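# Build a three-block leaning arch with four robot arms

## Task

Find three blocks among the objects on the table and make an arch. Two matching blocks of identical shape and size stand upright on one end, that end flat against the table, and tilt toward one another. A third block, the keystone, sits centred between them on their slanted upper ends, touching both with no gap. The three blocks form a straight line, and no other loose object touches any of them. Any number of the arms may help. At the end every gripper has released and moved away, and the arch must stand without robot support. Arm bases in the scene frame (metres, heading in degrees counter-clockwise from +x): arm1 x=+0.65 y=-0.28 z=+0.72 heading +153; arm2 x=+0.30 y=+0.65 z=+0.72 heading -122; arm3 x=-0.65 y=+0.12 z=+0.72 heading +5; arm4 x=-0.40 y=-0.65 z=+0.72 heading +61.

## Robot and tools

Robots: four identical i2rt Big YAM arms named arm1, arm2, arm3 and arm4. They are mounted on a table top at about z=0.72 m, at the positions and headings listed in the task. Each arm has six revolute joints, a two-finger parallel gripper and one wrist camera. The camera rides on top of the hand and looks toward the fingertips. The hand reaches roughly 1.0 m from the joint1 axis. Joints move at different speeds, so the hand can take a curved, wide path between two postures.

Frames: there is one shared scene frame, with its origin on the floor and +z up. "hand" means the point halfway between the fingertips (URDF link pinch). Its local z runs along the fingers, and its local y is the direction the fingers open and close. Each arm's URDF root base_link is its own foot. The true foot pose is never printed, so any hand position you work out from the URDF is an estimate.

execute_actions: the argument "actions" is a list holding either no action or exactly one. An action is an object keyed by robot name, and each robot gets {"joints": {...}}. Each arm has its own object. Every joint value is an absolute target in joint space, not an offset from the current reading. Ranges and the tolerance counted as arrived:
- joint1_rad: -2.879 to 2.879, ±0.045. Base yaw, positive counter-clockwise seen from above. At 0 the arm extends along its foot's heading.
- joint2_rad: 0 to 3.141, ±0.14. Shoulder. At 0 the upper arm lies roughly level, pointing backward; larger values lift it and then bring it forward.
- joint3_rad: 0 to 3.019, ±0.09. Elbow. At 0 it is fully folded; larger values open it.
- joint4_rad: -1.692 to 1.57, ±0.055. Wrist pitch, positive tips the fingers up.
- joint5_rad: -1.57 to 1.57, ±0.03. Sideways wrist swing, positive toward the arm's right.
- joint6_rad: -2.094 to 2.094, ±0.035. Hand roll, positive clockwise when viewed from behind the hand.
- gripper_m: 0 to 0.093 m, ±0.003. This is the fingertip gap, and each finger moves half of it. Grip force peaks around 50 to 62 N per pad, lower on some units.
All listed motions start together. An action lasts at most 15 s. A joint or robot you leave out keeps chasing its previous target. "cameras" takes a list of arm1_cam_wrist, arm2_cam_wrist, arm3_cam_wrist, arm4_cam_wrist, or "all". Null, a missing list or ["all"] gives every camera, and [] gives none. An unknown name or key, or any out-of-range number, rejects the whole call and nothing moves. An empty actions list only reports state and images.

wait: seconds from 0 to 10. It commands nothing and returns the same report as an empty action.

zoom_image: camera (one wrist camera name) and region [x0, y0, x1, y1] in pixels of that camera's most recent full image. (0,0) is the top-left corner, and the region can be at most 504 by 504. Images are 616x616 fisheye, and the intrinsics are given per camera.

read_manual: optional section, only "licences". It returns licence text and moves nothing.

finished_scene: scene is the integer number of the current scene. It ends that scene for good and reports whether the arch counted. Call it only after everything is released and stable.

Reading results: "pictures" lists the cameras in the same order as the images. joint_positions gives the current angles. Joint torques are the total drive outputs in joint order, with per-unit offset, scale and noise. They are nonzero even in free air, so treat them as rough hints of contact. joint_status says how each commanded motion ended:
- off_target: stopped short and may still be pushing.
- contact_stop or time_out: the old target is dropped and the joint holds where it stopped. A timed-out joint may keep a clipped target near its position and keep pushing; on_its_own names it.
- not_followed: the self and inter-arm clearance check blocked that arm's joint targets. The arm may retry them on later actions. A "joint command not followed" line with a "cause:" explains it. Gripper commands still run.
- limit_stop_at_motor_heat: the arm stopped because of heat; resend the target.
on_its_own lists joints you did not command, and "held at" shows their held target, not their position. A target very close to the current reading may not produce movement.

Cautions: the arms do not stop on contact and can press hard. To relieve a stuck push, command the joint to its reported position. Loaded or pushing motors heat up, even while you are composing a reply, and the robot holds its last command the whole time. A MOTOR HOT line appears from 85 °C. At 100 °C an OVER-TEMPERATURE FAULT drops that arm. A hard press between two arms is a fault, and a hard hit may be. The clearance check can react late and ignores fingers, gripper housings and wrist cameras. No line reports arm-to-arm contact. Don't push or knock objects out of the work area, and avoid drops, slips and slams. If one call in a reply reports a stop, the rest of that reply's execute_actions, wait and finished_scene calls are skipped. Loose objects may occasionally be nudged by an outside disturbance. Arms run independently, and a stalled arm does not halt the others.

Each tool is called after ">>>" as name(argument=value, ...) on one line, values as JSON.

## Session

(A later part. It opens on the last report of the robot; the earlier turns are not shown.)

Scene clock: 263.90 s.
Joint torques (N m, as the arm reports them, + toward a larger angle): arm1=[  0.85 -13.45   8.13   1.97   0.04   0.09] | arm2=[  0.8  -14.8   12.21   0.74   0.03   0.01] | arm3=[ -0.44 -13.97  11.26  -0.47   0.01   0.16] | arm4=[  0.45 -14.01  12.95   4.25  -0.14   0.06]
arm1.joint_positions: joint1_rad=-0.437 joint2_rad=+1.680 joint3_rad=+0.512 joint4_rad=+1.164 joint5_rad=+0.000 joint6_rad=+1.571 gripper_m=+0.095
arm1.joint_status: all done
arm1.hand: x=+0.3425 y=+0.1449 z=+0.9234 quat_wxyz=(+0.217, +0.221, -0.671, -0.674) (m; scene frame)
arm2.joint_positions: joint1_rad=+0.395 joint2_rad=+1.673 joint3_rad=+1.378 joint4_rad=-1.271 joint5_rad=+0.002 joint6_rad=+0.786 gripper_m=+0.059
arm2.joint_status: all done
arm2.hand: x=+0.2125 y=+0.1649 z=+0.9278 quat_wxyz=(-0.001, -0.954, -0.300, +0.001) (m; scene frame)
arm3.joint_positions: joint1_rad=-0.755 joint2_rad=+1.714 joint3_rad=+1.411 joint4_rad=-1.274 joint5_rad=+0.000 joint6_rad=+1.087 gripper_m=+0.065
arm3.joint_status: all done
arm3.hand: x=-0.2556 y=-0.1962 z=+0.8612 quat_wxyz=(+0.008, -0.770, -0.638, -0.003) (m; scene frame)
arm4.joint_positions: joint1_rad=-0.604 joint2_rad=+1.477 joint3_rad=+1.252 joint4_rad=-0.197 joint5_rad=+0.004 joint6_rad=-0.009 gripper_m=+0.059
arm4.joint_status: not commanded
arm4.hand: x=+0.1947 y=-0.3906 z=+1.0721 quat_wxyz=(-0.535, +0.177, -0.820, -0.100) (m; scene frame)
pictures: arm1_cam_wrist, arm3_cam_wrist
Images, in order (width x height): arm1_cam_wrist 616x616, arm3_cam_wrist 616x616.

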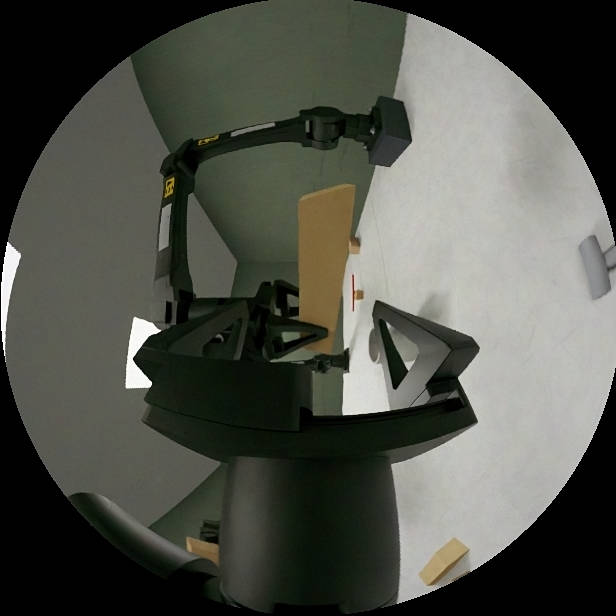

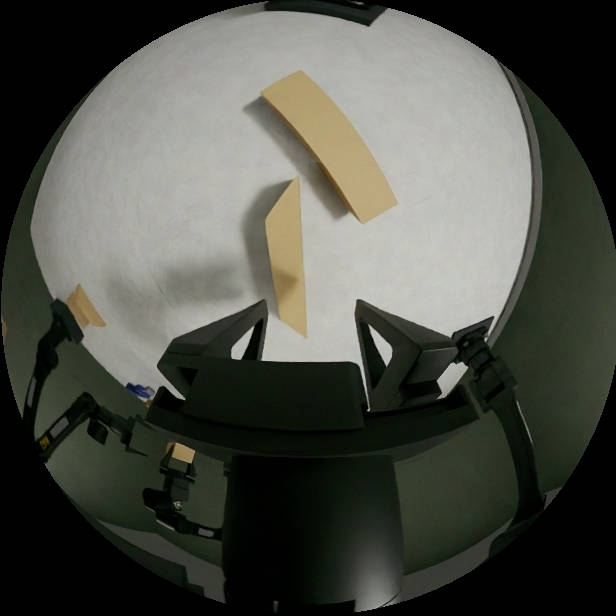

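>>> zoom_image(camera="arm1_cam_wrist", region=[230, 170, 430, 370])

>>> zoom_image(camera="arm3_cam_wrist", region=[210, 160, 410, 360])

Region (230, 170, 430, 370) of arm1_cam_wrist's 616x616 image, scaled by 2.520, with more detail than that image has.

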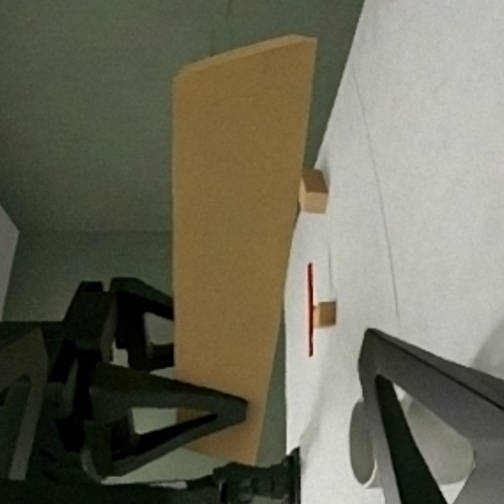

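Region (210, 160, 410, 360) of arm3_cam_wrist's 616x616 image, scaled by 2.520, with more detail than that image has.

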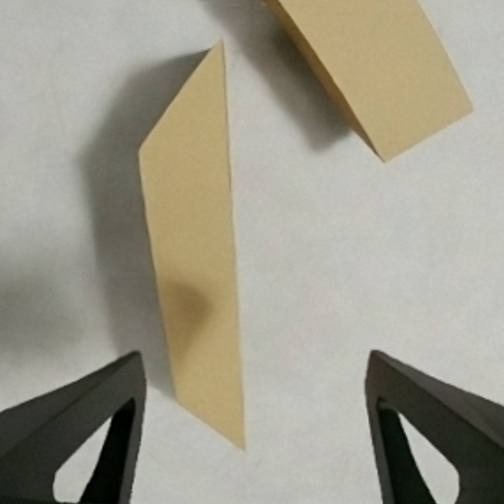

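>>> execute_actions(actions=[{"arm1":{"joints":{"joint2_rad":1.786,"joint3_rad":0.66,"joint4_rad":1.158,"joint6_rad":1.612}},"arm3":{"joints":{"joint1_rad":-0.71,"joint2_rad":1.765,"joint4_rad":-1.195,"joint6_rad":1.117}}}], cameras=["arm1_cam_wrist","arm3_cam_wrist"])

Scene clock: 284.03 s.
Joint torques (N m, as the arm reports them, + toward a larger angle): arm1=[  1.04 -14.71   8.4    1.34   0.05   0.07] | arm2=[ -0.54 -14.49  12.08   0.62   0.03   0.05] | arm3=[  0.27 -13.35  10.88   0.67   0.01   0.18] | arm4=[  0.59 -13.98  12.98   4.25  -0.15   0.06]
arm1.joint_positions: joint1_rad=-0.437 joint2_rad=+1.770 joint3_rad=+0.632 joint4_rad=+1.164 joint5_rad=+0.000 joint6_rad=+1.599 gripper_m=+0.095
arm1.joint_status: all done
arm1.hand: x=+0.3172 y=+0.1798 z=+0.9245 quat_wxyz=(+0.229, +0.208, -0.664, -0.680) (m; scene frame)
arm2.joint_positions: joint1_rad=+0.395 joint2_rad=+1.673 joint3_rad=+1.378 joint4_rad=-1.271 joint5_rad=+0.002 joint6_rad=+0.786 gripper_m=+0.059
arm2.joint_status: not commanded
arm2.hand: x=+0.2125 y=+0.1649 z=+0.9278 quat_wxyz=(-0.001, -0.954, -0.300, +0.001) (m; scene frame)
arm3.joint_positions: joint1_rad=-0.711 joint2_rad=+1.755 joint3_rad=+1.414 joint4_rad=-1.208 joint5_rad=+0.000 joint6_rad=+1.103 gripper_m=+0.065
arm3.joint_status: all done
arm3.hand: x=-0.2281 y=-0.1882 z=+0.8422 quat_wxyz=(-0.005, -0.761, -0.649, -0.006) (m; scene frame)
arm4.joint_positions: joint1_rad=-0.604 joint2_rad=+1.477 joint3_rad=+1.252 joint4_rad=-0.197 joint5_rad=+0.004 joint6_rad=-0.009 gripper_m=+0.059
arm4.joint_status: not commanded
arm4.hand: x=+0.1947 y=-0.3906 z=+1.0721 quat_wxyz=(-0.535, +0.177, -0.820, -0.100) (m; scene frame)
pictures: arm1_cam_wrist, arm3_cam_wrist
Images, in order (width x height): arm1_cam_wrist 616x616, arm3_cam_wrist 616x616.

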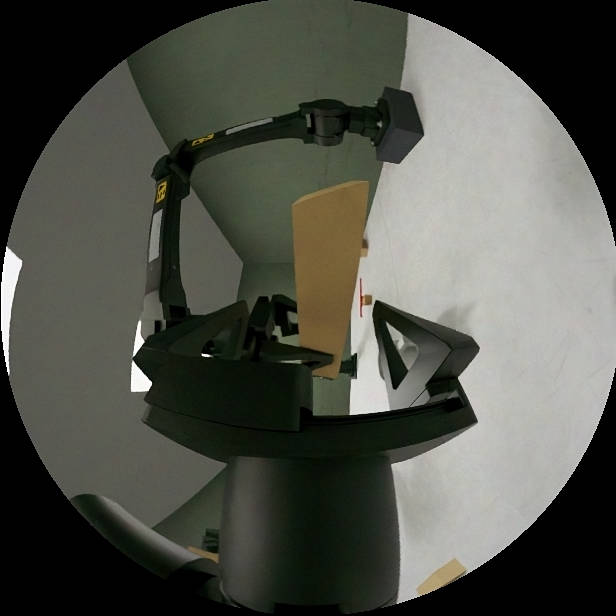

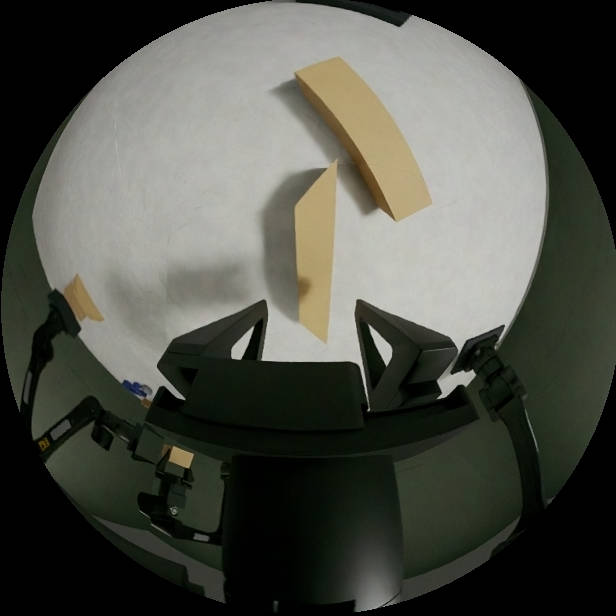

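>>> execute_actions(actions=[{"arm1":{"joints":{"joint2_rad":1.858,"joint3_rad":0.79,"joint4_rad":1.07}},"arm3":{"joints":{"joint2_rad":1.862,"joint3_rad":1.335,"joint4_rad":-1.007}}}], cameras=["arm1_cam_wrist","arm3_cam_wrist"])

Scene clock: 290.77 s.
Joint torques (N m, as the arm reports them, + toward a larger angle): arm1=[  0.68 -16.67   9.     0.97   0.06   0.09] | arm2=[  0.19 -15.47  12.3    0.65   0.01   0.1 ] | arm3=[  0.44 -15.4    7.89   0.65   0.     0.14] | arm4=[  0.49 -14.02  12.93   4.23  -0.14   0.06]
arm1.joint_positions: joint1_rad=-0.437 joint2_rad=+1.843 joint3_rad=+0.759 joint4_rad=+1.082 joint5_rad=+0.000 joint6_rad=+1.599 gripper_m=+0.095
arm1.joint_status: all done
arm1.hand: x=+0.2911 y=+0.2156 z=+0.9156 quat_wxyz=(+0.226, +0.211, -0.674, -0.671) (m; scene frame)
arm2.joint_positions: joint1_rad=+0.395 joint2_rad=+1.673 joint3_rad=+1.378 joint4_rad=-1.271 joint5_rad=+0.002 joint6_rad=+0.786 gripper_m=+0.059
arm2.joint_status: not commanded
arm2.hand: x=+0.2125 y=+0.1649 z=+0.9278 quat_wxyz=(-0.001, -0.954, -0.300, +0.001) (m; scene frame)
arm3.joint_positions: joint1_rad=-0.711 joint2_rad=+1.876 joint3_rad=+1.319 joint4_rad=-1.019 joint5_rad=+0.000 joint6_rad=+1.103 gripper_m=+0.065
arm3.joint_status: all done
arm3.hand: x=-0.2282 y=-0.1870 z=+0.7488 quat_wxyz=(+0.008, -0.760, -0.649, -0.003) (m; scene frame)
arm4.joint_positions: joint1_rad=-0.604 joint2_rad=+1.477 joint3_rad=+1.252 joint4_rad=-0.197 joint5_rad=+0.004 joint6_rad=-0.009 gripper_m=+0.059
arm4.joint_status: not commanded
arm4.hand: x=+0.1947 y=-0.3906 z=+1.0721 quat_wxyz=(-0.535, +0.177, -0.820, -0.100) (m; scene frame)
pictures: arm1_cam_wrist, arm3_cam_wrist
Images, in order (width x height): arm1_cam_wrist 616x616, arm3_cam_wrist 616x616.

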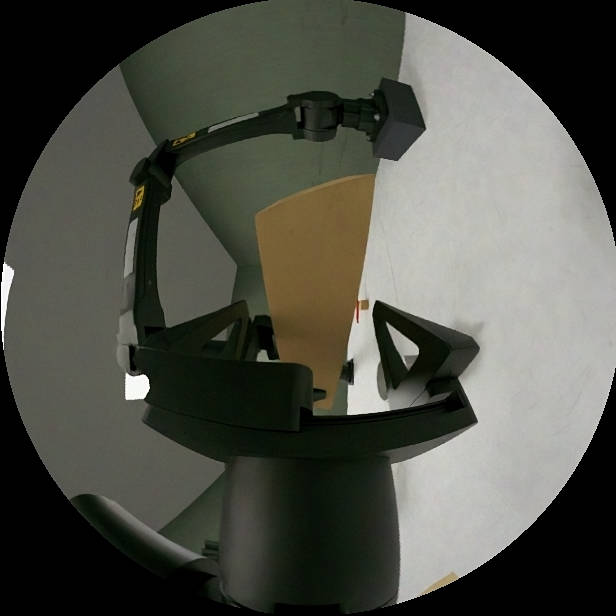

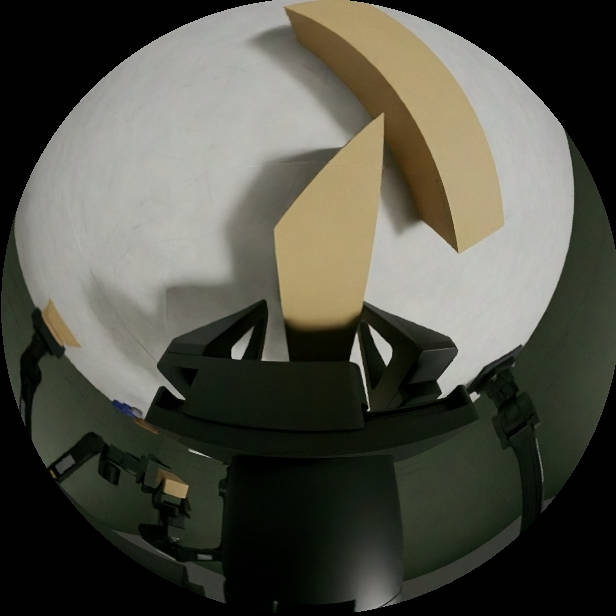

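Both well centred. Closing arm1 and arm3 grippers.

>>> execute_actions(actions=[{"arm1":{"joints":{"gripper_m":0.02}},"arm3":{"joints":{"gripper_m":0.01}}}], cameras=["arm1_cam_wrist","arm3_cam_wrist"])

Scene clock: 293.37 s.
Joint torques (N m, as the arm reports them, + toward a larger angle): arm1=[  1.07 -16.06   9.02   1.16   0.08   0.05] | arm2=[  0.61 -15.18  12.13   0.75   0.04  -0.01] | arm3=[  0.11 -15.23   7.77   0.5   -0.01   0.17] | arm4=[  0.6  -14.01  12.95   4.25  -0.14   0.05]
arm1.joint_positions: joint1_rad=-0.437 joint2_rad=+1.843 joint3_rad=+0.759 joint4_rad=+1.077 joint5_rad=+0.000 joint6_rad=+1.603 gripper_m=+0.046
arm1.joint_status: gripper_m off_target (ended at +0.046, target +0.020)
arm1.hand: x=+0.2911 y=+0.2156 z=+0.9145 quat_wxyz=(+0.227, +0.210, -0.676, -0.669) (m; scene frame)
arm2.joint_positions: joint1_rad=+0.395 joint2_rad=+1.673 joint3_rad=+1.378 joint4_rad=-1.270 joint5_rad=+0.002 joint6_rad=+0.788 gripper_m=+0.059
arm2.joint_status: not commanded
arm2.hand: x=+0.2124 y=+0.1647 z=+0.9278 quat_wxyz=(-0.001, -0.954, -0.299, +0.001) (m; scene frame)
arm3.joint_positions: joint1_rad=-0.711 joint2_rad=+1.876 joint3_rad=+1.319 joint4_rad=-1.017 joint5_rad=+0.000 joint6_rad=+1.104 gripper_m=+0.032
arm3.joint_status: gripper_m off_target (ended at +0.032, target +0.010)
arm3.hand: x=-0.2277 y=-0.1873 z=+0.7488 quat_wxyz=(+0.007, -0.761, -0.649, -0.003) (m; scene frame)
arm4.joint_positions: joint1_rad=-0.604 joint2_rad=+1.477 joint3_rad=+1.252 joint4_rad=-0.197 joint5_rad=+0.004 joint6_rad=-0.009 gripper_m=+0.059
arm4.joint_status: not commanded
arm4.hand: x=+0.1947 y=-0.3906 z=+1.0721 quat_wxyz=(-0.535, +0.177, -0.820, -0.100) (m; scene frame)
pictures: arm1_cam_wrist, arm3_cam_wrist
Images, in order (width x height): arm1_cam_wrist 616x616, arm3_cam_wrist 616x616.

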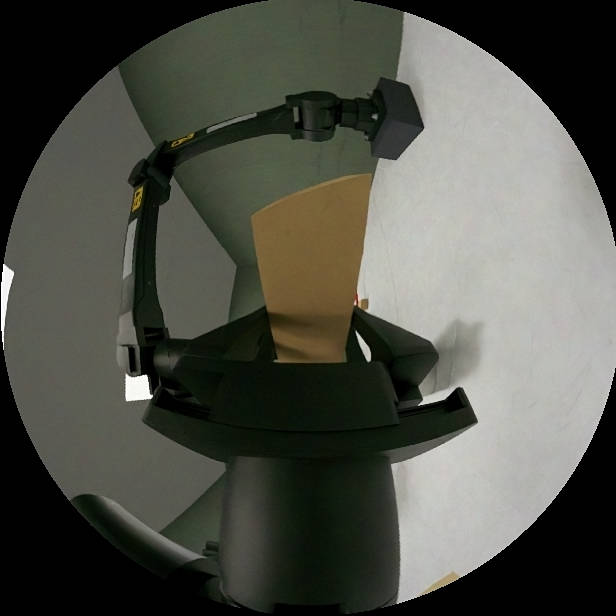

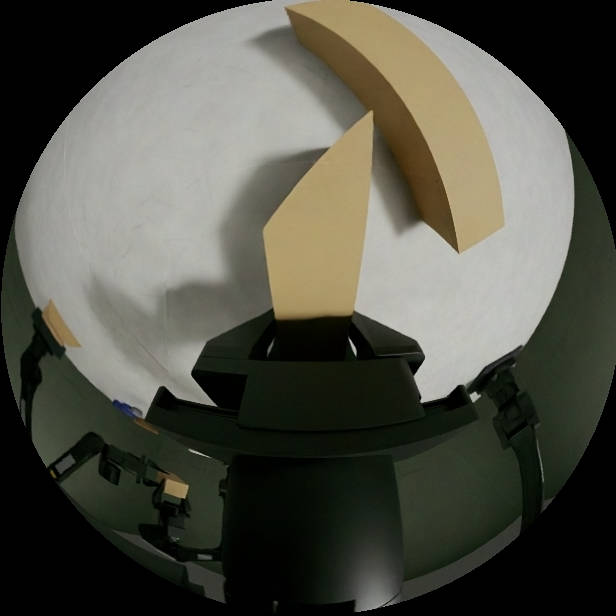

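>>> execute_actions(actions=[{"arm2":{"joints":{"gripper_m":0.085}},"arm3":{"joints":{"joint2_rad":1.60,"joint3_rad":1.50,"joint4_rad":-1.30}}}], cameras=["arm1_cam_wrist"])

Scene clock: 297.17 s.
Joint torques (N m, as the arm reports them, + toward a larger angle): arm1=[  1.16 -17.76   8.97   1.8    0.06   0.06] | arm2=[  0.31 -13.99  11.7    0.92   0.01  -0.02] | arm3=[  0.54 -12.43  10.22   0.     0.02   0.14] | arm4=[  0.53 -14.04  12.95   4.23  -0.15   0.06]
arm1.joint_positions: joint1_rad=-0.437 joint2_rad=+1.860 joint3_rad=+0.759 joint4_rad=+1.059 joint5_rad=+0.000 joint6_rad=+1.603 gripper_m=+0.046
arm1.joint_status: not commanded
arm1.hand: x=+0.2912 y=+0.2156 z=+0.9005 quat_wxyz=(+0.223, +0.214, -0.687, -0.658) (m; scene frame)
arm2.joint_positions: joint1_rad=+0.395 joint2_rad=+1.655 joint3_rad=+1.386 joint4_rad=-1.270 joint5_rad=+0.002 joint6_rad=+0.788 gripper_m=+0.085
arm2.joint_status: all done
arm2.hand: x=+0.2120 y=+0.1619 z=+0.9396 quat_wxyz=(-0.013, -0.954, -0.299, +0.007) (m; scene frame)
arm3.joint_positions: joint1_rad=-0.711 joint2_rad=+1.601 joint3_rad=+1.473 joint4_rad=-1.291 joint5_rad=+0.000 joint6_rad=+1.104 gripper_m=+0.032
arm3.joint_status: all done
arm3.hand: x=-0.2330 y=-0.1858 z=+0.9407 quat_wxyz=(-0.069, -0.759, -0.647, -0.022) (m; scene frame)
arm4.joint_positions: joint1_rad=-0.604 joint2_rad=+1.477 joint3_rad=+1.252 joint4_rad=-0.197 joint5_rad=+0.004 joint6_rad=-0.009 gripper_m=+0.059
arm4.joint_status: not commanded
arm4.hand: x=+0.1947 y=-0.3906 z=+1.0721 quat_wxyz=(-0.535, +0.177, -0.820, -0.100) (m; scene frame)
pictures: arm1_cam_wrist
Images, in order (width x height): arm1_cam_wrist 616x616.

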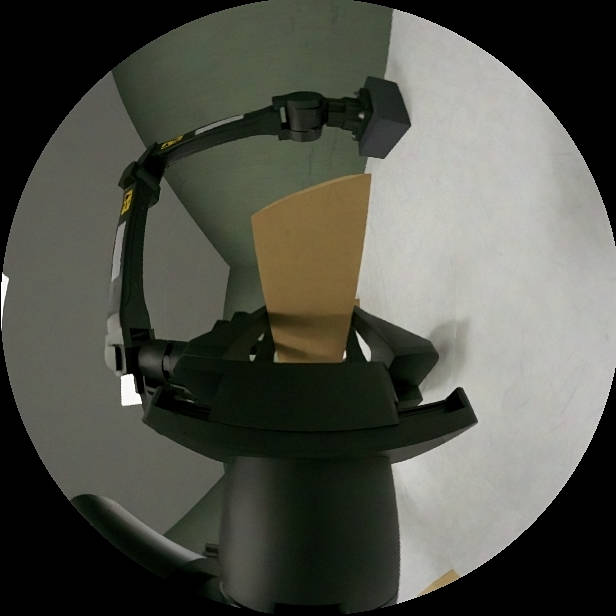

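>>> execute_actions(actions=[{"arm2":{"joints":{"joint2_rad":1.1,"joint3_rad":1.3,"joint4_rad":-1.1}},"arm3":{"joints":{"joint1_rad":-0.3,"joint2_rad":1.0,"joint3_rad":1.0,"joint4_rad":0.0,"joint5_rad":0.4,"joint6_rad":-1.585}},"arm4":{"joints":{"joint1_rad":-0.35,"joint2_rad":1.30,"joint3_rad":0.60,"joint4_rad":0.40}}}], cameras=["arm2_cam_wrist"])

Scene clock: 338.73 s.
Joint torques (N m, as the arm reports them, + toward a larger angle): arm1=[  0.94 -18.17   8.93   1.8    0.06   0.02] | arm2=[ 0.55 -5.09 10.45  2.03  0.02  0.  ] | arm3=[-0.92 -5.21 10.35  3.61  0.05  0.02] | arm4=[-0.02 -9.87  9.87  4.28  0.14  0.02]
arm1.joint_positions: joint1_rad=-0.437 joint2_rad=+1.860 joint3_rad=+0.759 joint4_rad=+1.059 joint5_rad=+0.000 joint6_rad=+1.603 gripper_m=+0.046
arm1.joint_status: not commanded
arm1.hand: x=+0.2912 y=+0.2156 z=+0.9005 quat_wxyz=(+0.223, +0.214, -0.687, -0.658) (m; scene frame)
arm2.joint_positions: joint1_rad=+0.395 joint2_rad=+1.101 joint3_rad=+1.284 joint4_rad=-1.109 joint5_rad=+0.002 joint6_rad=+0.788 gripper_m=+0.085
arm2.joint_status: all done
arm2.hand: x=+0.2226 y=+0.2237 z=+1.1568 quat_wxyz=(-0.280, -0.906, -0.283, +0.146) (m; scene frame)
arm3.joint_positions: joint1_rad=-0.291 joint2_rad=+1.000 joint3_rad=+0.986 joint4_rad=-0.034 joint5_rad=+0.398 joint6_rad=-1.572 gripper_m=+0.032
arm3.joint_status: all done
arm3.hand: x=-0.1868 y=-0.0510 z=+1.1968 quat_wxyz=(-0.318, +0.341, -0.640, +0.611) (m; scene frame)
arm4.joint_positions: joint1_rad=-0.347 joint2_rad=+1.334 joint3_rad=+0.573 joint4_rad=+0.352 joint5_rad=-0.002 joint6_rad=-0.005 gripper_m=+0.059
arm4.joint_status: all done
arm4.hand: x=-0.0067 y=-0.3408 z=+0.8954 quat_wxyz=(-0.521, +0.279, -0.788, -0.173) (m; scene frame)
pictures: arm2_cam_wrist
Images, in order (width x height): arm2_cam_wrist 616x616.

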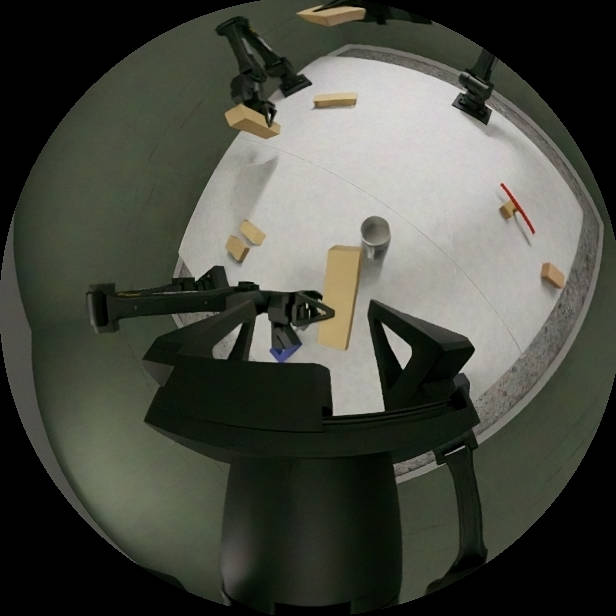

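>>> zoom_image(camera="arm2_cam_wrist", region=[260, 230, 400, 370])

Region (260, 230, 400, 370) of arm2_cam_wrist's 616x616 image, scaled by 3.600, with more detail than that image has.

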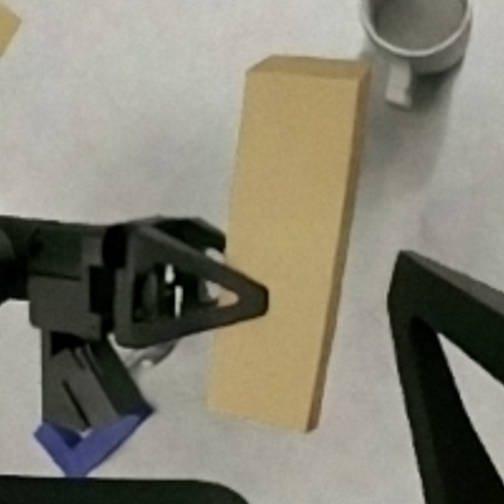

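>>> execute_actions(actions=[{"arm1":{"joints":{"joint1_rad":0.25,"joint2_rad":1.72,"joint3_rad":1.0,"joint4_rad":0.78,"joint5_rad":0.348}},"arm2":{"joints":{"joint1_rad":0.0,"joint2_rad":0.8,"joint3_rad":1.2,"joint4_rad":-1.2,"joint6_rad":0}}}], cameras=["arm2_cam_wrist"])

Scene clock: 353.73 s.
Joint torques (N m, as the arm reports them, + toward a larger angle): arm1=[  1.49 -21.08  11.41   1.67   0.11   0.04] | arm2=[-0.03 -0.91 10.45  1.36 -0.04 -0.28] | arm3=[-0.55 -5.29 10.43  3.7   0.03 -0.03] | arm4=[ 0.01 -9.87  9.87  4.28  0.15  0.01]
arm1.joint_positions: joint1_rad=+0.256 joint2_rad=+1.745 joint3_rad=+0.966 joint4_rad=+0.771 joint5_rad=+0.347 joint6_rad=+1.603 gripper_m=+0.046
arm1.joint_status: all done
arm1.hand: x=+0.0246 y=-0.0619 z=+0.9955 quat_wxyz=(+0.337, +0.325, -0.630, -0.620) (m; scene frame)
arm2.joint_positions: joint1_rad=+0.004 joint2_rad=+0.800 joint3_rad=+1.181 joint4_rad=-1.195 joint5_rad=+0.001 joint6_rad=+0.016 gripper_m=+0.085
arm2.joint_status: all done
arm2.hand: x=+0.1214 y=+0.3731 z=+1.1980 quat_wxyz=(-0.180, -0.819, -0.441, +0.322) (m; scene frame)
arm3.joint_positions: joint1_rad=-0.291 joint2_rad=+1.000 joint3_rad=+0.986 joint4_rad=-0.034 joint5_rad=+0.398 joint6_rad=-1.572 gripper_m=+0.032
arm3.joint_status: not commanded
arm3.hand: x=-0.1868 y=-0.0510 z=+1.1968 quat_wxyz=(-0.317, +0.341, -0.640, +0.611) (m; scene frame)
arm4.joint_positions: joint1_rad=-0.347 joint2_rad=+1.334 joint3_rad=+0.573 joint4_rad=+0.352 joint5_rad=-0.002 joint6_rad=-0.005 gripper_m=+0.059
arm4.joint_status: not commanded
arm4.hand: x=-0.0067 y=-0.3408 z=+0.8954 quat_wxyz=(-0.521, +0.279, -0.788, -0.173) (m; scene frame)
pictures: arm2_cam_wrist
Images, in order (width x height): arm2_cam_wrist 616x616.

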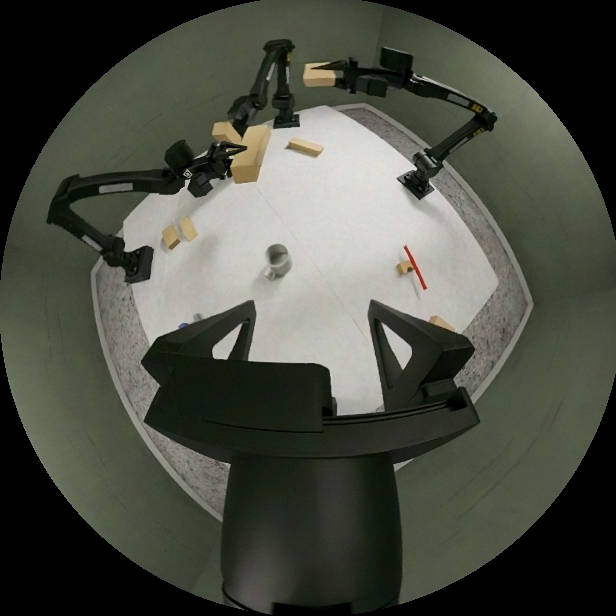

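>>> execute_actions(actions=[{"arm1":{"joints":{"joint1_rad":0.236,"joint2_rad":1.885,"joint3_rad":0.95,"joint4_rad":0.985,"joint6_rad":-0.365}},"arm4":{"joints":{"joint1_rad":-0.042,"joint2_rad":1.53,"joint3_rad":0.535,"joint4_rad":0.72}}}], cameras=["arm1_cam_wrist","arm2_cam_wrist","arm4_cam_wrist"])

Scene clock: 366.27 s.
Joint torques (N m, as the arm reports them, + toward a larger angle): arm1=[  0.95 -22.61   9.27   3.04   0.08  -0.1 ] | arm2=[-0.84 -0.32 10.38  1.49  0.01 -0.22] | arm3=[-1.21 -5.27 10.36  3.52  0.04  0.02] | arm4=[ -0.52 -11.68   7.02   4.27   0.16   0.02]
arm1.joint_positions: joint1_rad=+0.247 joint2_rad=+1.912 joint3_rad=+0.926 joint4_rad=+0.941 joint5_rad=+0.347 joint6_rad=-0.346 gripper_m=+0.046
arm1.joint_status: all done
arm1.hand: x=+0.0297 y=-0.0561 z=+0.9093 quat_wxyz=(-0.325, +0.716, -0.085, -0.612) (m; scene frame)
arm2.joint_positions: joint1_rad=+0.004 joint2_rad=+0.800 joint3_rad=+1.181 joint4_rad=-1.195 joint5_rad=+0.001 joint6_rad=+0.015 gripper_m=+0.085
arm2.joint_status: not commanded
arm2.hand: x=+0.1214 y=+0.3731 z=+1.1980 quat_wxyz=(-0.180, -0.819, -0.441, +0.322) (m; scene frame)
arm3.joint_positions: joint1_rad=-0.291 joint2_rad=+1.000 joint3_rad=+0.986 joint4_rad=-0.034 joint5_rad=+0.398 joint6_rad=-1.572 gripper_m=+0.032
arm3.joint_status: not commanded
arm3.hand: x=-0.1868 y=-0.0510 z=+1.1968 quat_wxyz=(-0.317, +0.341, -0.640, +0.611) (m; scene frame)
arm4.joint_positions: joint1_rad=-0.033 joint2_rad=+1.570 joint3_rad=+0.520 joint4_rad=+0.672 joint5_rad=-0.003 joint6_rad=-0.005 gripper_m=+0.059
arm4.joint_status: all done
arm4.hand: x=-0.1175 y=-0.2293 z=+0.8266 quat_wxyz=(-0.496, +0.396, -0.728, -0.258) (m; scene frame)
pictures: arm1_cam_wrist, arm2_cam_wrist, arm4_cam_wrist
Images, in order (width x height): arm1_cam_wrist 616x616, arm2_cam_wrist 616x616, arm4_cam_wrist 616x616.

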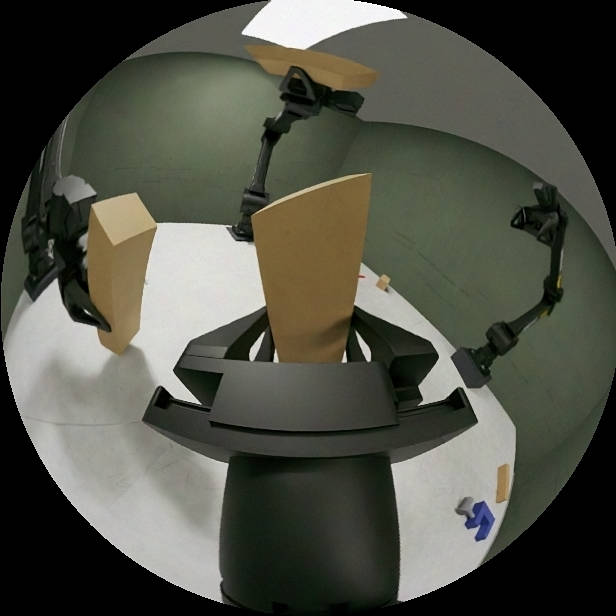

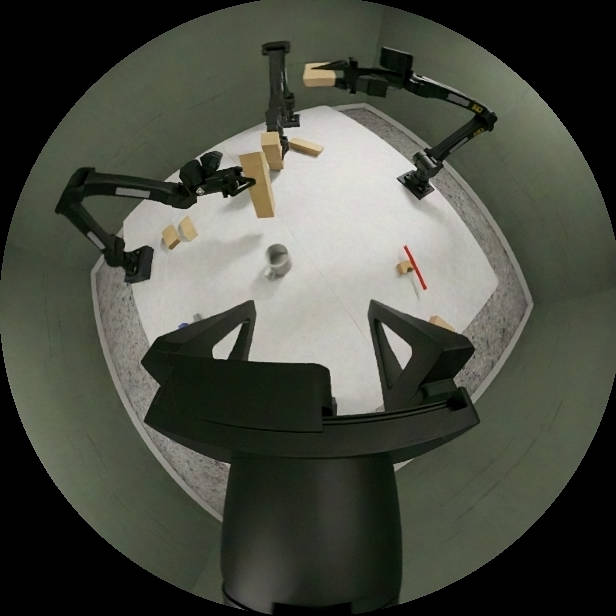

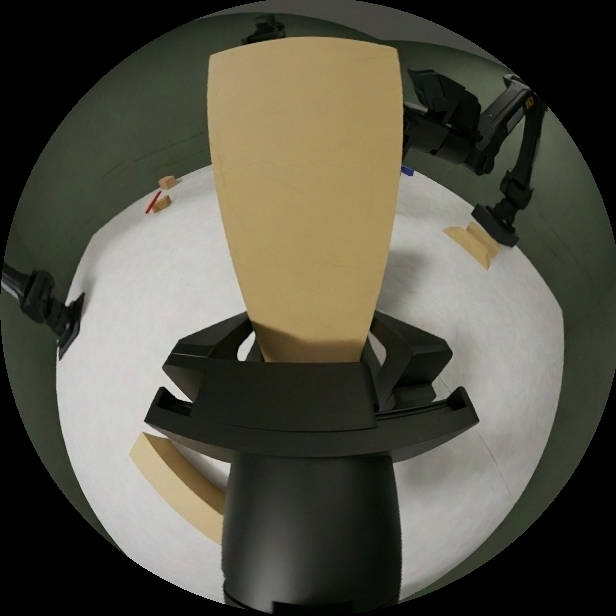

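>>> execute_actions(actions=[{"arm1":{"joints":{"joint2_rad":2.03,"joint3_rad":0.97,"joint4_rad":1.14,"joint6_rad":-0.37}},"arm2":{"joints":{"joint1_rad":0.418,"joint2_rad":1.0,"joint3_rad":0.9,"joint4_rad":0.4,"joint5_rad":0.456,"joint6_rad":0.1}},"arm3":{"joints":{"joint1_rad":-0.315,"joint2_rad":1.34,"joint3_rad":0.67,"joint4_rad":0.72,"joint5_rad":0.405}}}], cameras=["arm3_cam_wrist"])

>>> execute_actions(actions=[{"arm2":{"joints":{"joint2_rad":1.39,"joint3_rad":0.67,"joint4_rad":0.56}}}], cameras=["arm2_cam_wrist","arm3_cam_wrist"])

Scene clock: 389.40 s.
Joint torques (N m, as the arm reports them, + toward a larger angle): arm1=[  1.18 -22.22   9.54   2.91   0.09  -0.11] | arm2=[-0.09 -5.41 11.82  2.36  0.1   0.05] | arm3=[-0.72 -9.63 10.72  3.58 -0.02  0.  ] | arm4=[ -0.5  -11.74   7.02   4.29   0.16   0.01]
arm1.joint_positions: joint1_rad=+0.247 joint2_rad=+2.052 joint3_rad=+0.926 joint4_rad=+1.097 joint5_rad=+0.347 joint6_rad=-0.352 gripper_m=+0.046
arm1.joint_status: all done
arm1.hand: x=+0.0314 y=-0.0561 z=+0.8568 quat_wxyz=(-0.327, +0.711, -0.084, -0.617) (m; scene frame)
arm2.joint_positions: joint1_rad=+0.419 joint2_rad=+1.007 joint3_rad=+0.870 joint4_rad=+0.385 joint5_rad=+0.452 joint6_rad=+0.085 gripper_m=+0.085
arm2.joint_status: all done
arm2.hand: x=+0.1523 y=+0.1910 z=+1.2757 quat_wxyz=(-0.425, -0.581, -0.231, +0.655) (m; scene frame)
arm3.joint_positions: joint1_rad=-0.307 joint2_rad=+1.367 joint3_rad=+0.624 joint4_rad=+0.687 joint5_rad=+0.404 joint6_rad=-1.576 gripper_m=+0.032
arm3.joint_status: all done
arm3.hand: x=-0.1547 y=-0.0645 z=+0.9702 quat_wxyz=(-0.307, +0.337, -0.645, +0.613) (m; scene frame)
arm4.joint_positions: joint1_rad=-0.033 joint2_rad=+1.570 joint3_rad=+0.520 joint4_rad=+0.672 joint5_rad=-0.003 joint6_rad=-0.005 gripper_m=+0.059
arm4.joint_status: not commanded
arm4.hand: x=-0.1175 y=-0.2293 z=+0.8266 quat_wxyz=(-0.496, +0.396, -0.728, -0.258) (m; scene frame)
pictures: arm3_cam_wrist
Images, in order (width x height): arm3_cam_wrist 616x616.

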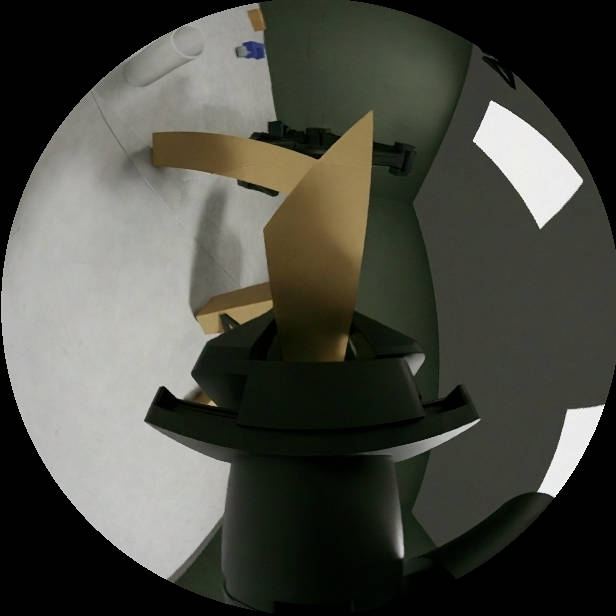

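Scene clock: 390.67 s.
Joint torques (N m, as the arm reports them, + toward a larger angle): arm1=[  0.94 -22.39   9.66   2.92   0.08  -0.08] | arm2=[ 0.18 -7.95  9.09  2.72  0.25  0.02] | arm3=[-0.66 -9.4  10.7   3.56 -0.03  0.03] | arm4=[ -0.57 -11.9    7.02   4.28   0.15   0.01]
arm1.joint_positions: joint1_rad=+0.247 joint2_rad=+2.052 joint3_rad=+0.926 joint4_rad=+1.097 joint5_rad=+0.347 joint6_rad=-0.352 gripper_m=+0.046
arm1.joint_status: not commanded
arm1.hand: x=+0.0314 y=-0.0561 z=+0.8568 quat_wxyz=(-0.327, +0.711, -0.084, -0.617) (m; scene frame)
arm2.joint_positions: joint1_rad=+0.419 joint2_rad=+1.402 joint3_rad=+0.649 joint4_rad=+0.545 joint5_rad=+0.453 joint6_rad=+0.085 gripper_m=+0.085
arm2.joint_status: all done
arm2.hand: x=+0.1451 y=+0.1416 z=+0.9912 quat_wxyz=(-0.292, -0.683, -0.357, +0.566) (m; scene frame)
arm3.joint_positions: joint1_rad=-0.307 joint2_rad=+1.367 joint3_rad=+0.624 joint4_rad=+0.687 joint5_rad=+0.404 joint6_rad=-1.576 gripper_m=+0.032
arm3.joint_status: not commanded
arm3.hand: x=-0.1547 y=-0.0645 z=+0.9702 quat_wxyz=(-0.307, +0.337, -0.645, +0.613) (m; scene frame)
arm4.joint_positions: joint1_rad=-0.033 joint2_rad=+1.570 joint3_rad=+0.520 joint4_rad=+0.672 joint5_rad=-0.003 joint6_rad=-0.005 gripper_m=+0.059
arm4.joint_status: not commanded
arm4.hand: x=-0.1175 y=-0.2293 z=+0.8266 quat_wxyz=(-0.496, +0.396, -0.728, -0.258) (m; scene frame)
pictures: arm2_cam_wrist, arm3_cam_wrist
Images, in order (width x height): arm2_cam_wrist 616x616, arm3_cam_wrist 616x616.

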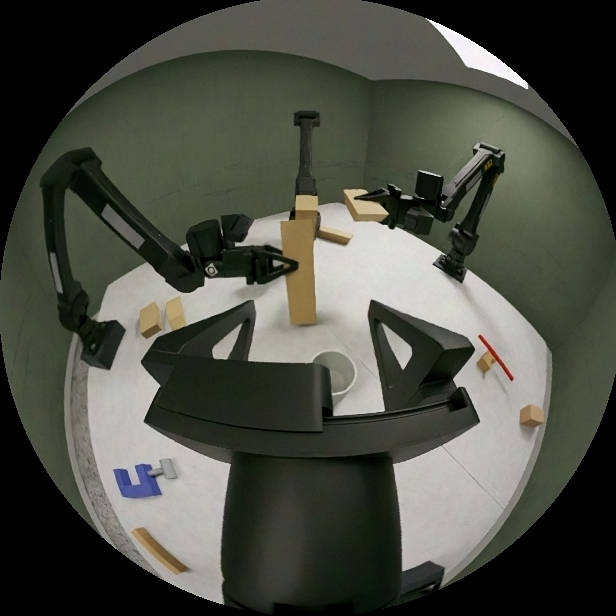

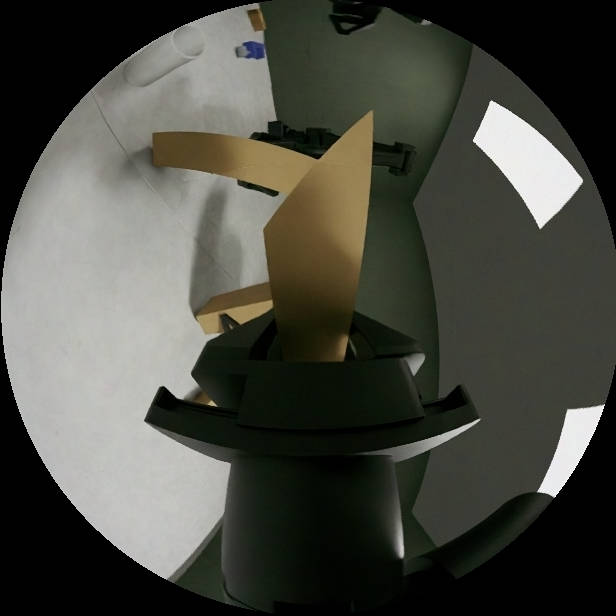

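>>> zoom_image(camera="arm2_cam_wrist", region=[230, 100, 400, 340])

Region (230, 100, 400, 340) of arm2_cam_wrist's 616x616 image, scaled by 2.100, with more detail than that image has; it fills the left 357 columns of this view, and the rest is white.

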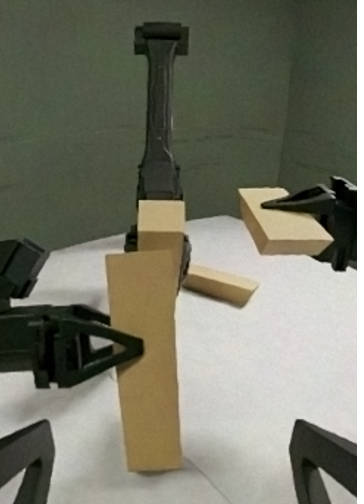

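>>> execute_actions(actions=[{"arm1":{"joints":{"joint1_rad":0.227,"joint2_rad":2.012,"joint3_rad":1.005,"joint4_rad":0.995,"joint5_rad":0.337,"joint6_rad":-0.315}}}], cameras=["arm1_cam_wrist","arm2_cam_wrist","arm3_cam_wrist"])

>>> zoom_image(camera="arm2_cam_wrist", region=[230, 100, 400, 340])

>>> zoom_image(camera="arm3_cam_wrist", region=[120, 100, 360, 360])

Scene clock: 407.03 s.
Joint torques (N m, as the arm reports them, + toward a larger angle): arm1=[  1.2  -24.67  10.96   1.68  -0.03   0.15] | arm2=[-0.17 -9.11  9.06  2.58  0.24  0.04] | arm3=[-0.28 -9.46 10.74  3.57 -0.01  0.04] | arm4=[ -0.67 -11.85   7.     4.28   0.16   0.01]
arm1.joint_positions: joint1_rad=+0.239 joint2_rad=+2.052 joint3_rad=+0.946 joint4_rad=+0.988 joint5_rad=+0.339 joint6_rad=-0.323 gripper_m=+0.046
arm1.joint_status: all done
arm1.hand: x=+0.0274 y=-0.0505 z=+0.8393 quat_wxyz=(-0.314, +0.739, -0.088, -0.589) (m; scene frame)
arm2.joint_positions: joint1_rad=+0.419 joint2_rad=+1.402 joint3_rad=+0.649 joint4_rad=+0.545 joint5_rad=+0.453 joint6_rad=+0.085 gripper_m=+0.085
arm2.joint_status: not commanded
arm2.hand: x=+0.1451 y=+0.1416 z=+0.9912 quat_wxyz=(-0.292, -0.683, -0.357, +0.566) (m; scene frame)
arm3.joint_positions: joint1_rad=-0.307 joint2_rad=+1.367 joint3_rad=+0.624 joint4_rad=+0.687 joint5_rad=+0.404 joint6_rad=-1.576 gripper_m=+0.032
arm3.joint_status: not commanded
arm3.hand: x=-0.1547 y=-0.0645 z=+0.9702 quat_wxyz=(-0.307, +0.337, -0.645, +0.613) (m; scene frame)
arm4.joint_positions: joint1_rad=-0.033 joint2_rad=+1.570 joint3_rad=+0.520 joint4_rad=+0.672 joint5_rad=-0.003 joint6_rad=-0.005 gripper_m=+0.059
arm4.joint_status: not commanded
arm4.hand: x=-0.1175 y=-0.2293 z=+0.8266 quat_wxyz=(-0.496, +0.396, -0.728, -0.258) (m; scene frame)
pictures: arm1_cam_wrist, arm2_cam_wrist, arm3_cam_wrist
Images, in order (width x height): arm1_cam_wrist 616x616, arm2_cam_wrist 616x616, arm3_cam_wrist 616x616.

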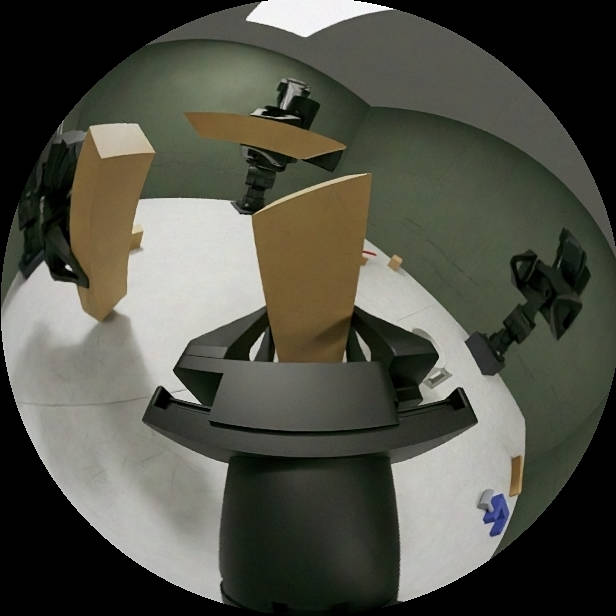

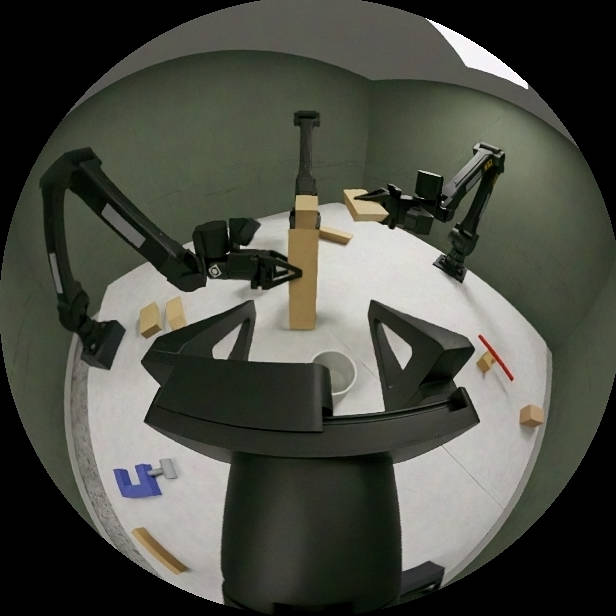

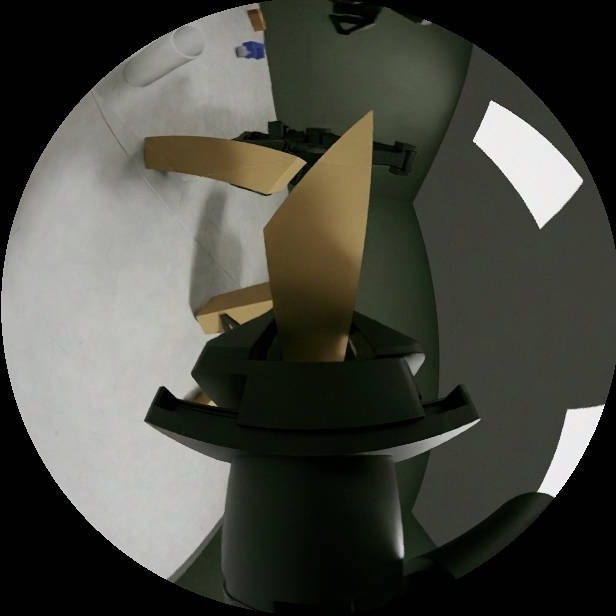

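Region (230, 100, 400, 340) of arm2_cam_wrist's 616x616 image, scaled by 2.100, with more detail than that image has; it fills the left 357 columns of this view, and the rest is white.

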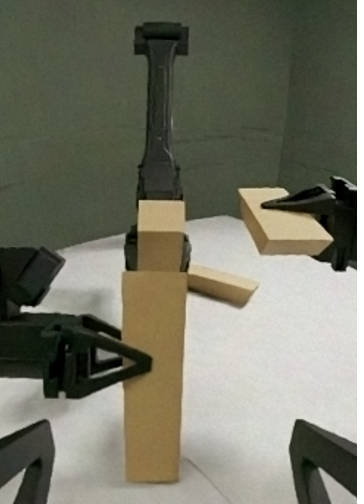

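Region (120, 100, 360, 360) of arm3_cam_wrist's 616x616 image, scaled by 1.938, with more detail than that image has; it fills the left 465 columns of this view, and the rest is white.

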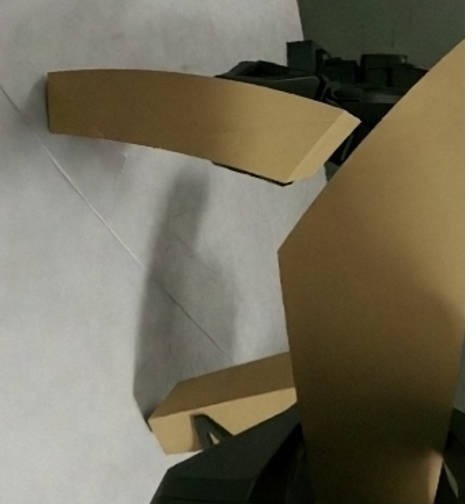

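>>> execute_actions(actions=[{"arm1":{"joints":{"joint2_rad":2.05,"joint3_rad":1.03,"joint4_rad":1.07}}}], cameras=["arm1_cam_wrist","arm2_cam_wrist"])

>>> zoom_image(camera="arm2_cam_wrist", region=[230, 100, 400, 340])

>>> zoom_image(camera="arm1_cam_wrist", region=[30, 110, 250, 350])

Scene clock: 423.30 s.
Joint torques (N m, as the arm reports them, + toward a larger angle): arm1=[  1.31 -21.58  11.31   2.92  -0.01   0.15] | arm2=[ 0.72 -8.08  9.13  2.57  0.24  0.04] | arm3=[-0.61 -9.68 10.61  3.58 -0.02  0.03] | arm4=[ -0.47 -11.78   7.02   4.27   0.16   0.01]
arm1.joint_positions: joint1_rad=+0.239 joint2_rad=+2.052 joint3_rad=+0.970 joint4_rad=+1.029 joint5_rad=+0.339 joint6_rad=-0.322 gripper_m=+0.046
arm1.joint_status: all done
arm1.hand: x=+0.0182 y=-0.0482 z=+0.8587 quat_wxyz=(-0.317, +0.718, -0.093, -0.613) (m; scene frame)
arm2.joint_positions: joint1_rad=+0.419 joint2_rad=+1.402 joint3_rad=+0.649 joint4_rad=+0.545 joint5_rad=+0.453 joint6_rad=+0.085 gripper_m=+0.085
arm2.joint_status: not commanded
arm2.hand: x=+0.1451 y=+0.1416 z=+0.9912 quat_wxyz=(-0.292, -0.683, -0.357, +0.566) (m; scene frame)
arm3.joint_positions: joint1_rad=-0.307 joint2_rad=+1.367 joint3_rad=+0.624 joint4_rad=+0.687 joint5_rad=+0.404 joint6_rad=-1.576 gripper_m=+0.032
arm3.joint_status: not commanded
arm3.hand: x=-0.1547 y=-0.0645 z=+0.9702 quat_wxyz=(-0.307, +0.337, -0.645, +0.613) (m; scene frame)
arm4.joint_positions: joint1_rad=-0.033 joint2_rad=+1.570 joint3_rad=+0.520 joint4_rad=+0.672 joint5_rad=-0.003 joint6_rad=-0.005 gripper_m=+0.059
arm4.joint_status: not commanded
arm4.hand: x=-0.1175 y=-0.2293 z=+0.8266 quat_wxyz=(-0.496, +0.396, -0.728, -0.258) (m; scene frame)
pictures: arm1_cam_wrist, arm2_cam_wrist
Images, in order (width x height): arm1_cam_wrist 616x616, arm2_cam_wrist 616x616.

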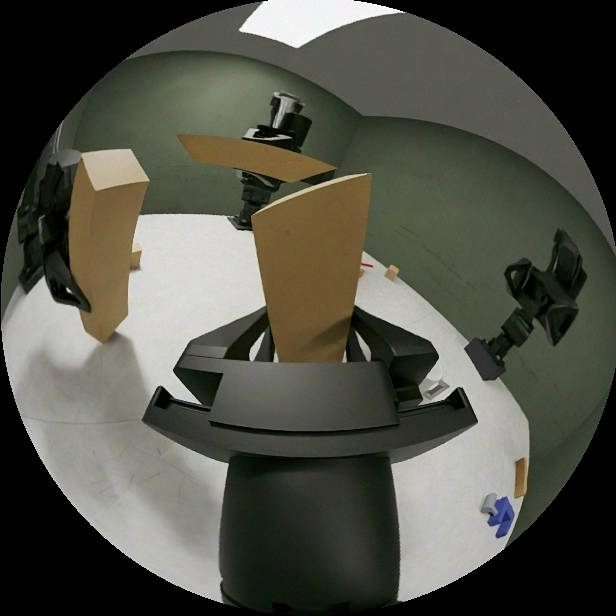

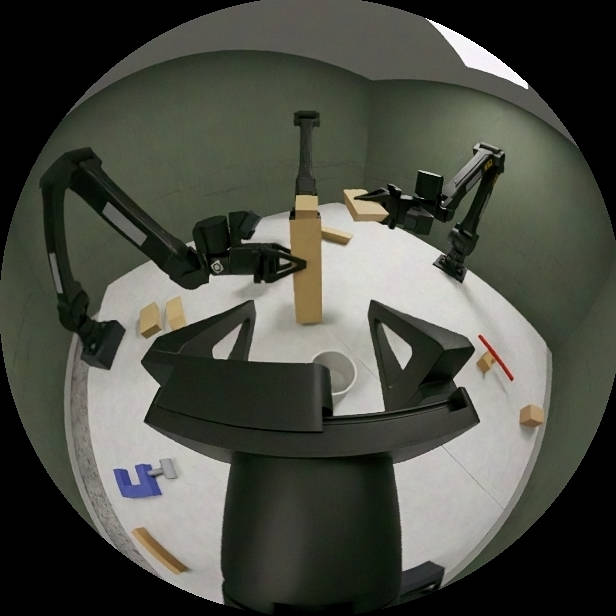

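Region (230, 100, 400, 340) of arm2_cam_wrist's 616x616 image, scaled by 2.100, with more detail than that image has; it fills the left 357 columns of this view, and the rest is white.

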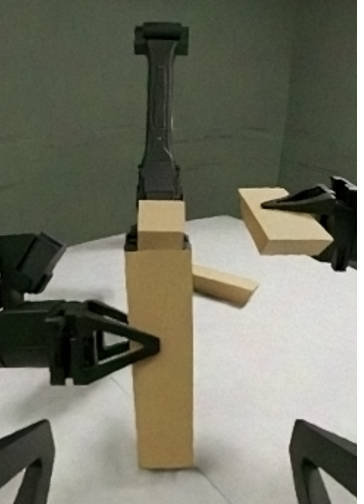

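Region (30, 110, 250, 350) of arm1_cam_wrist's 616x616 image, scaled by 2.100, with more detail than that image has; it fills the left 462 columns of this view, and the rest is white.

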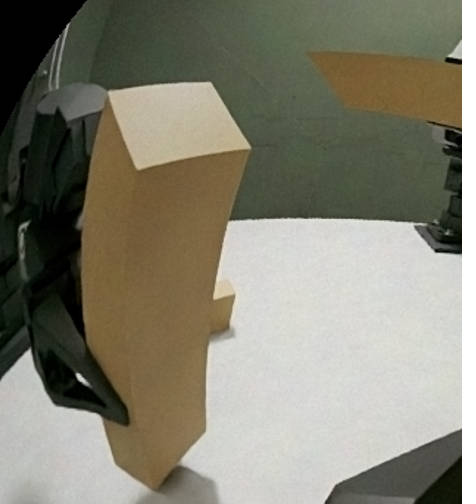

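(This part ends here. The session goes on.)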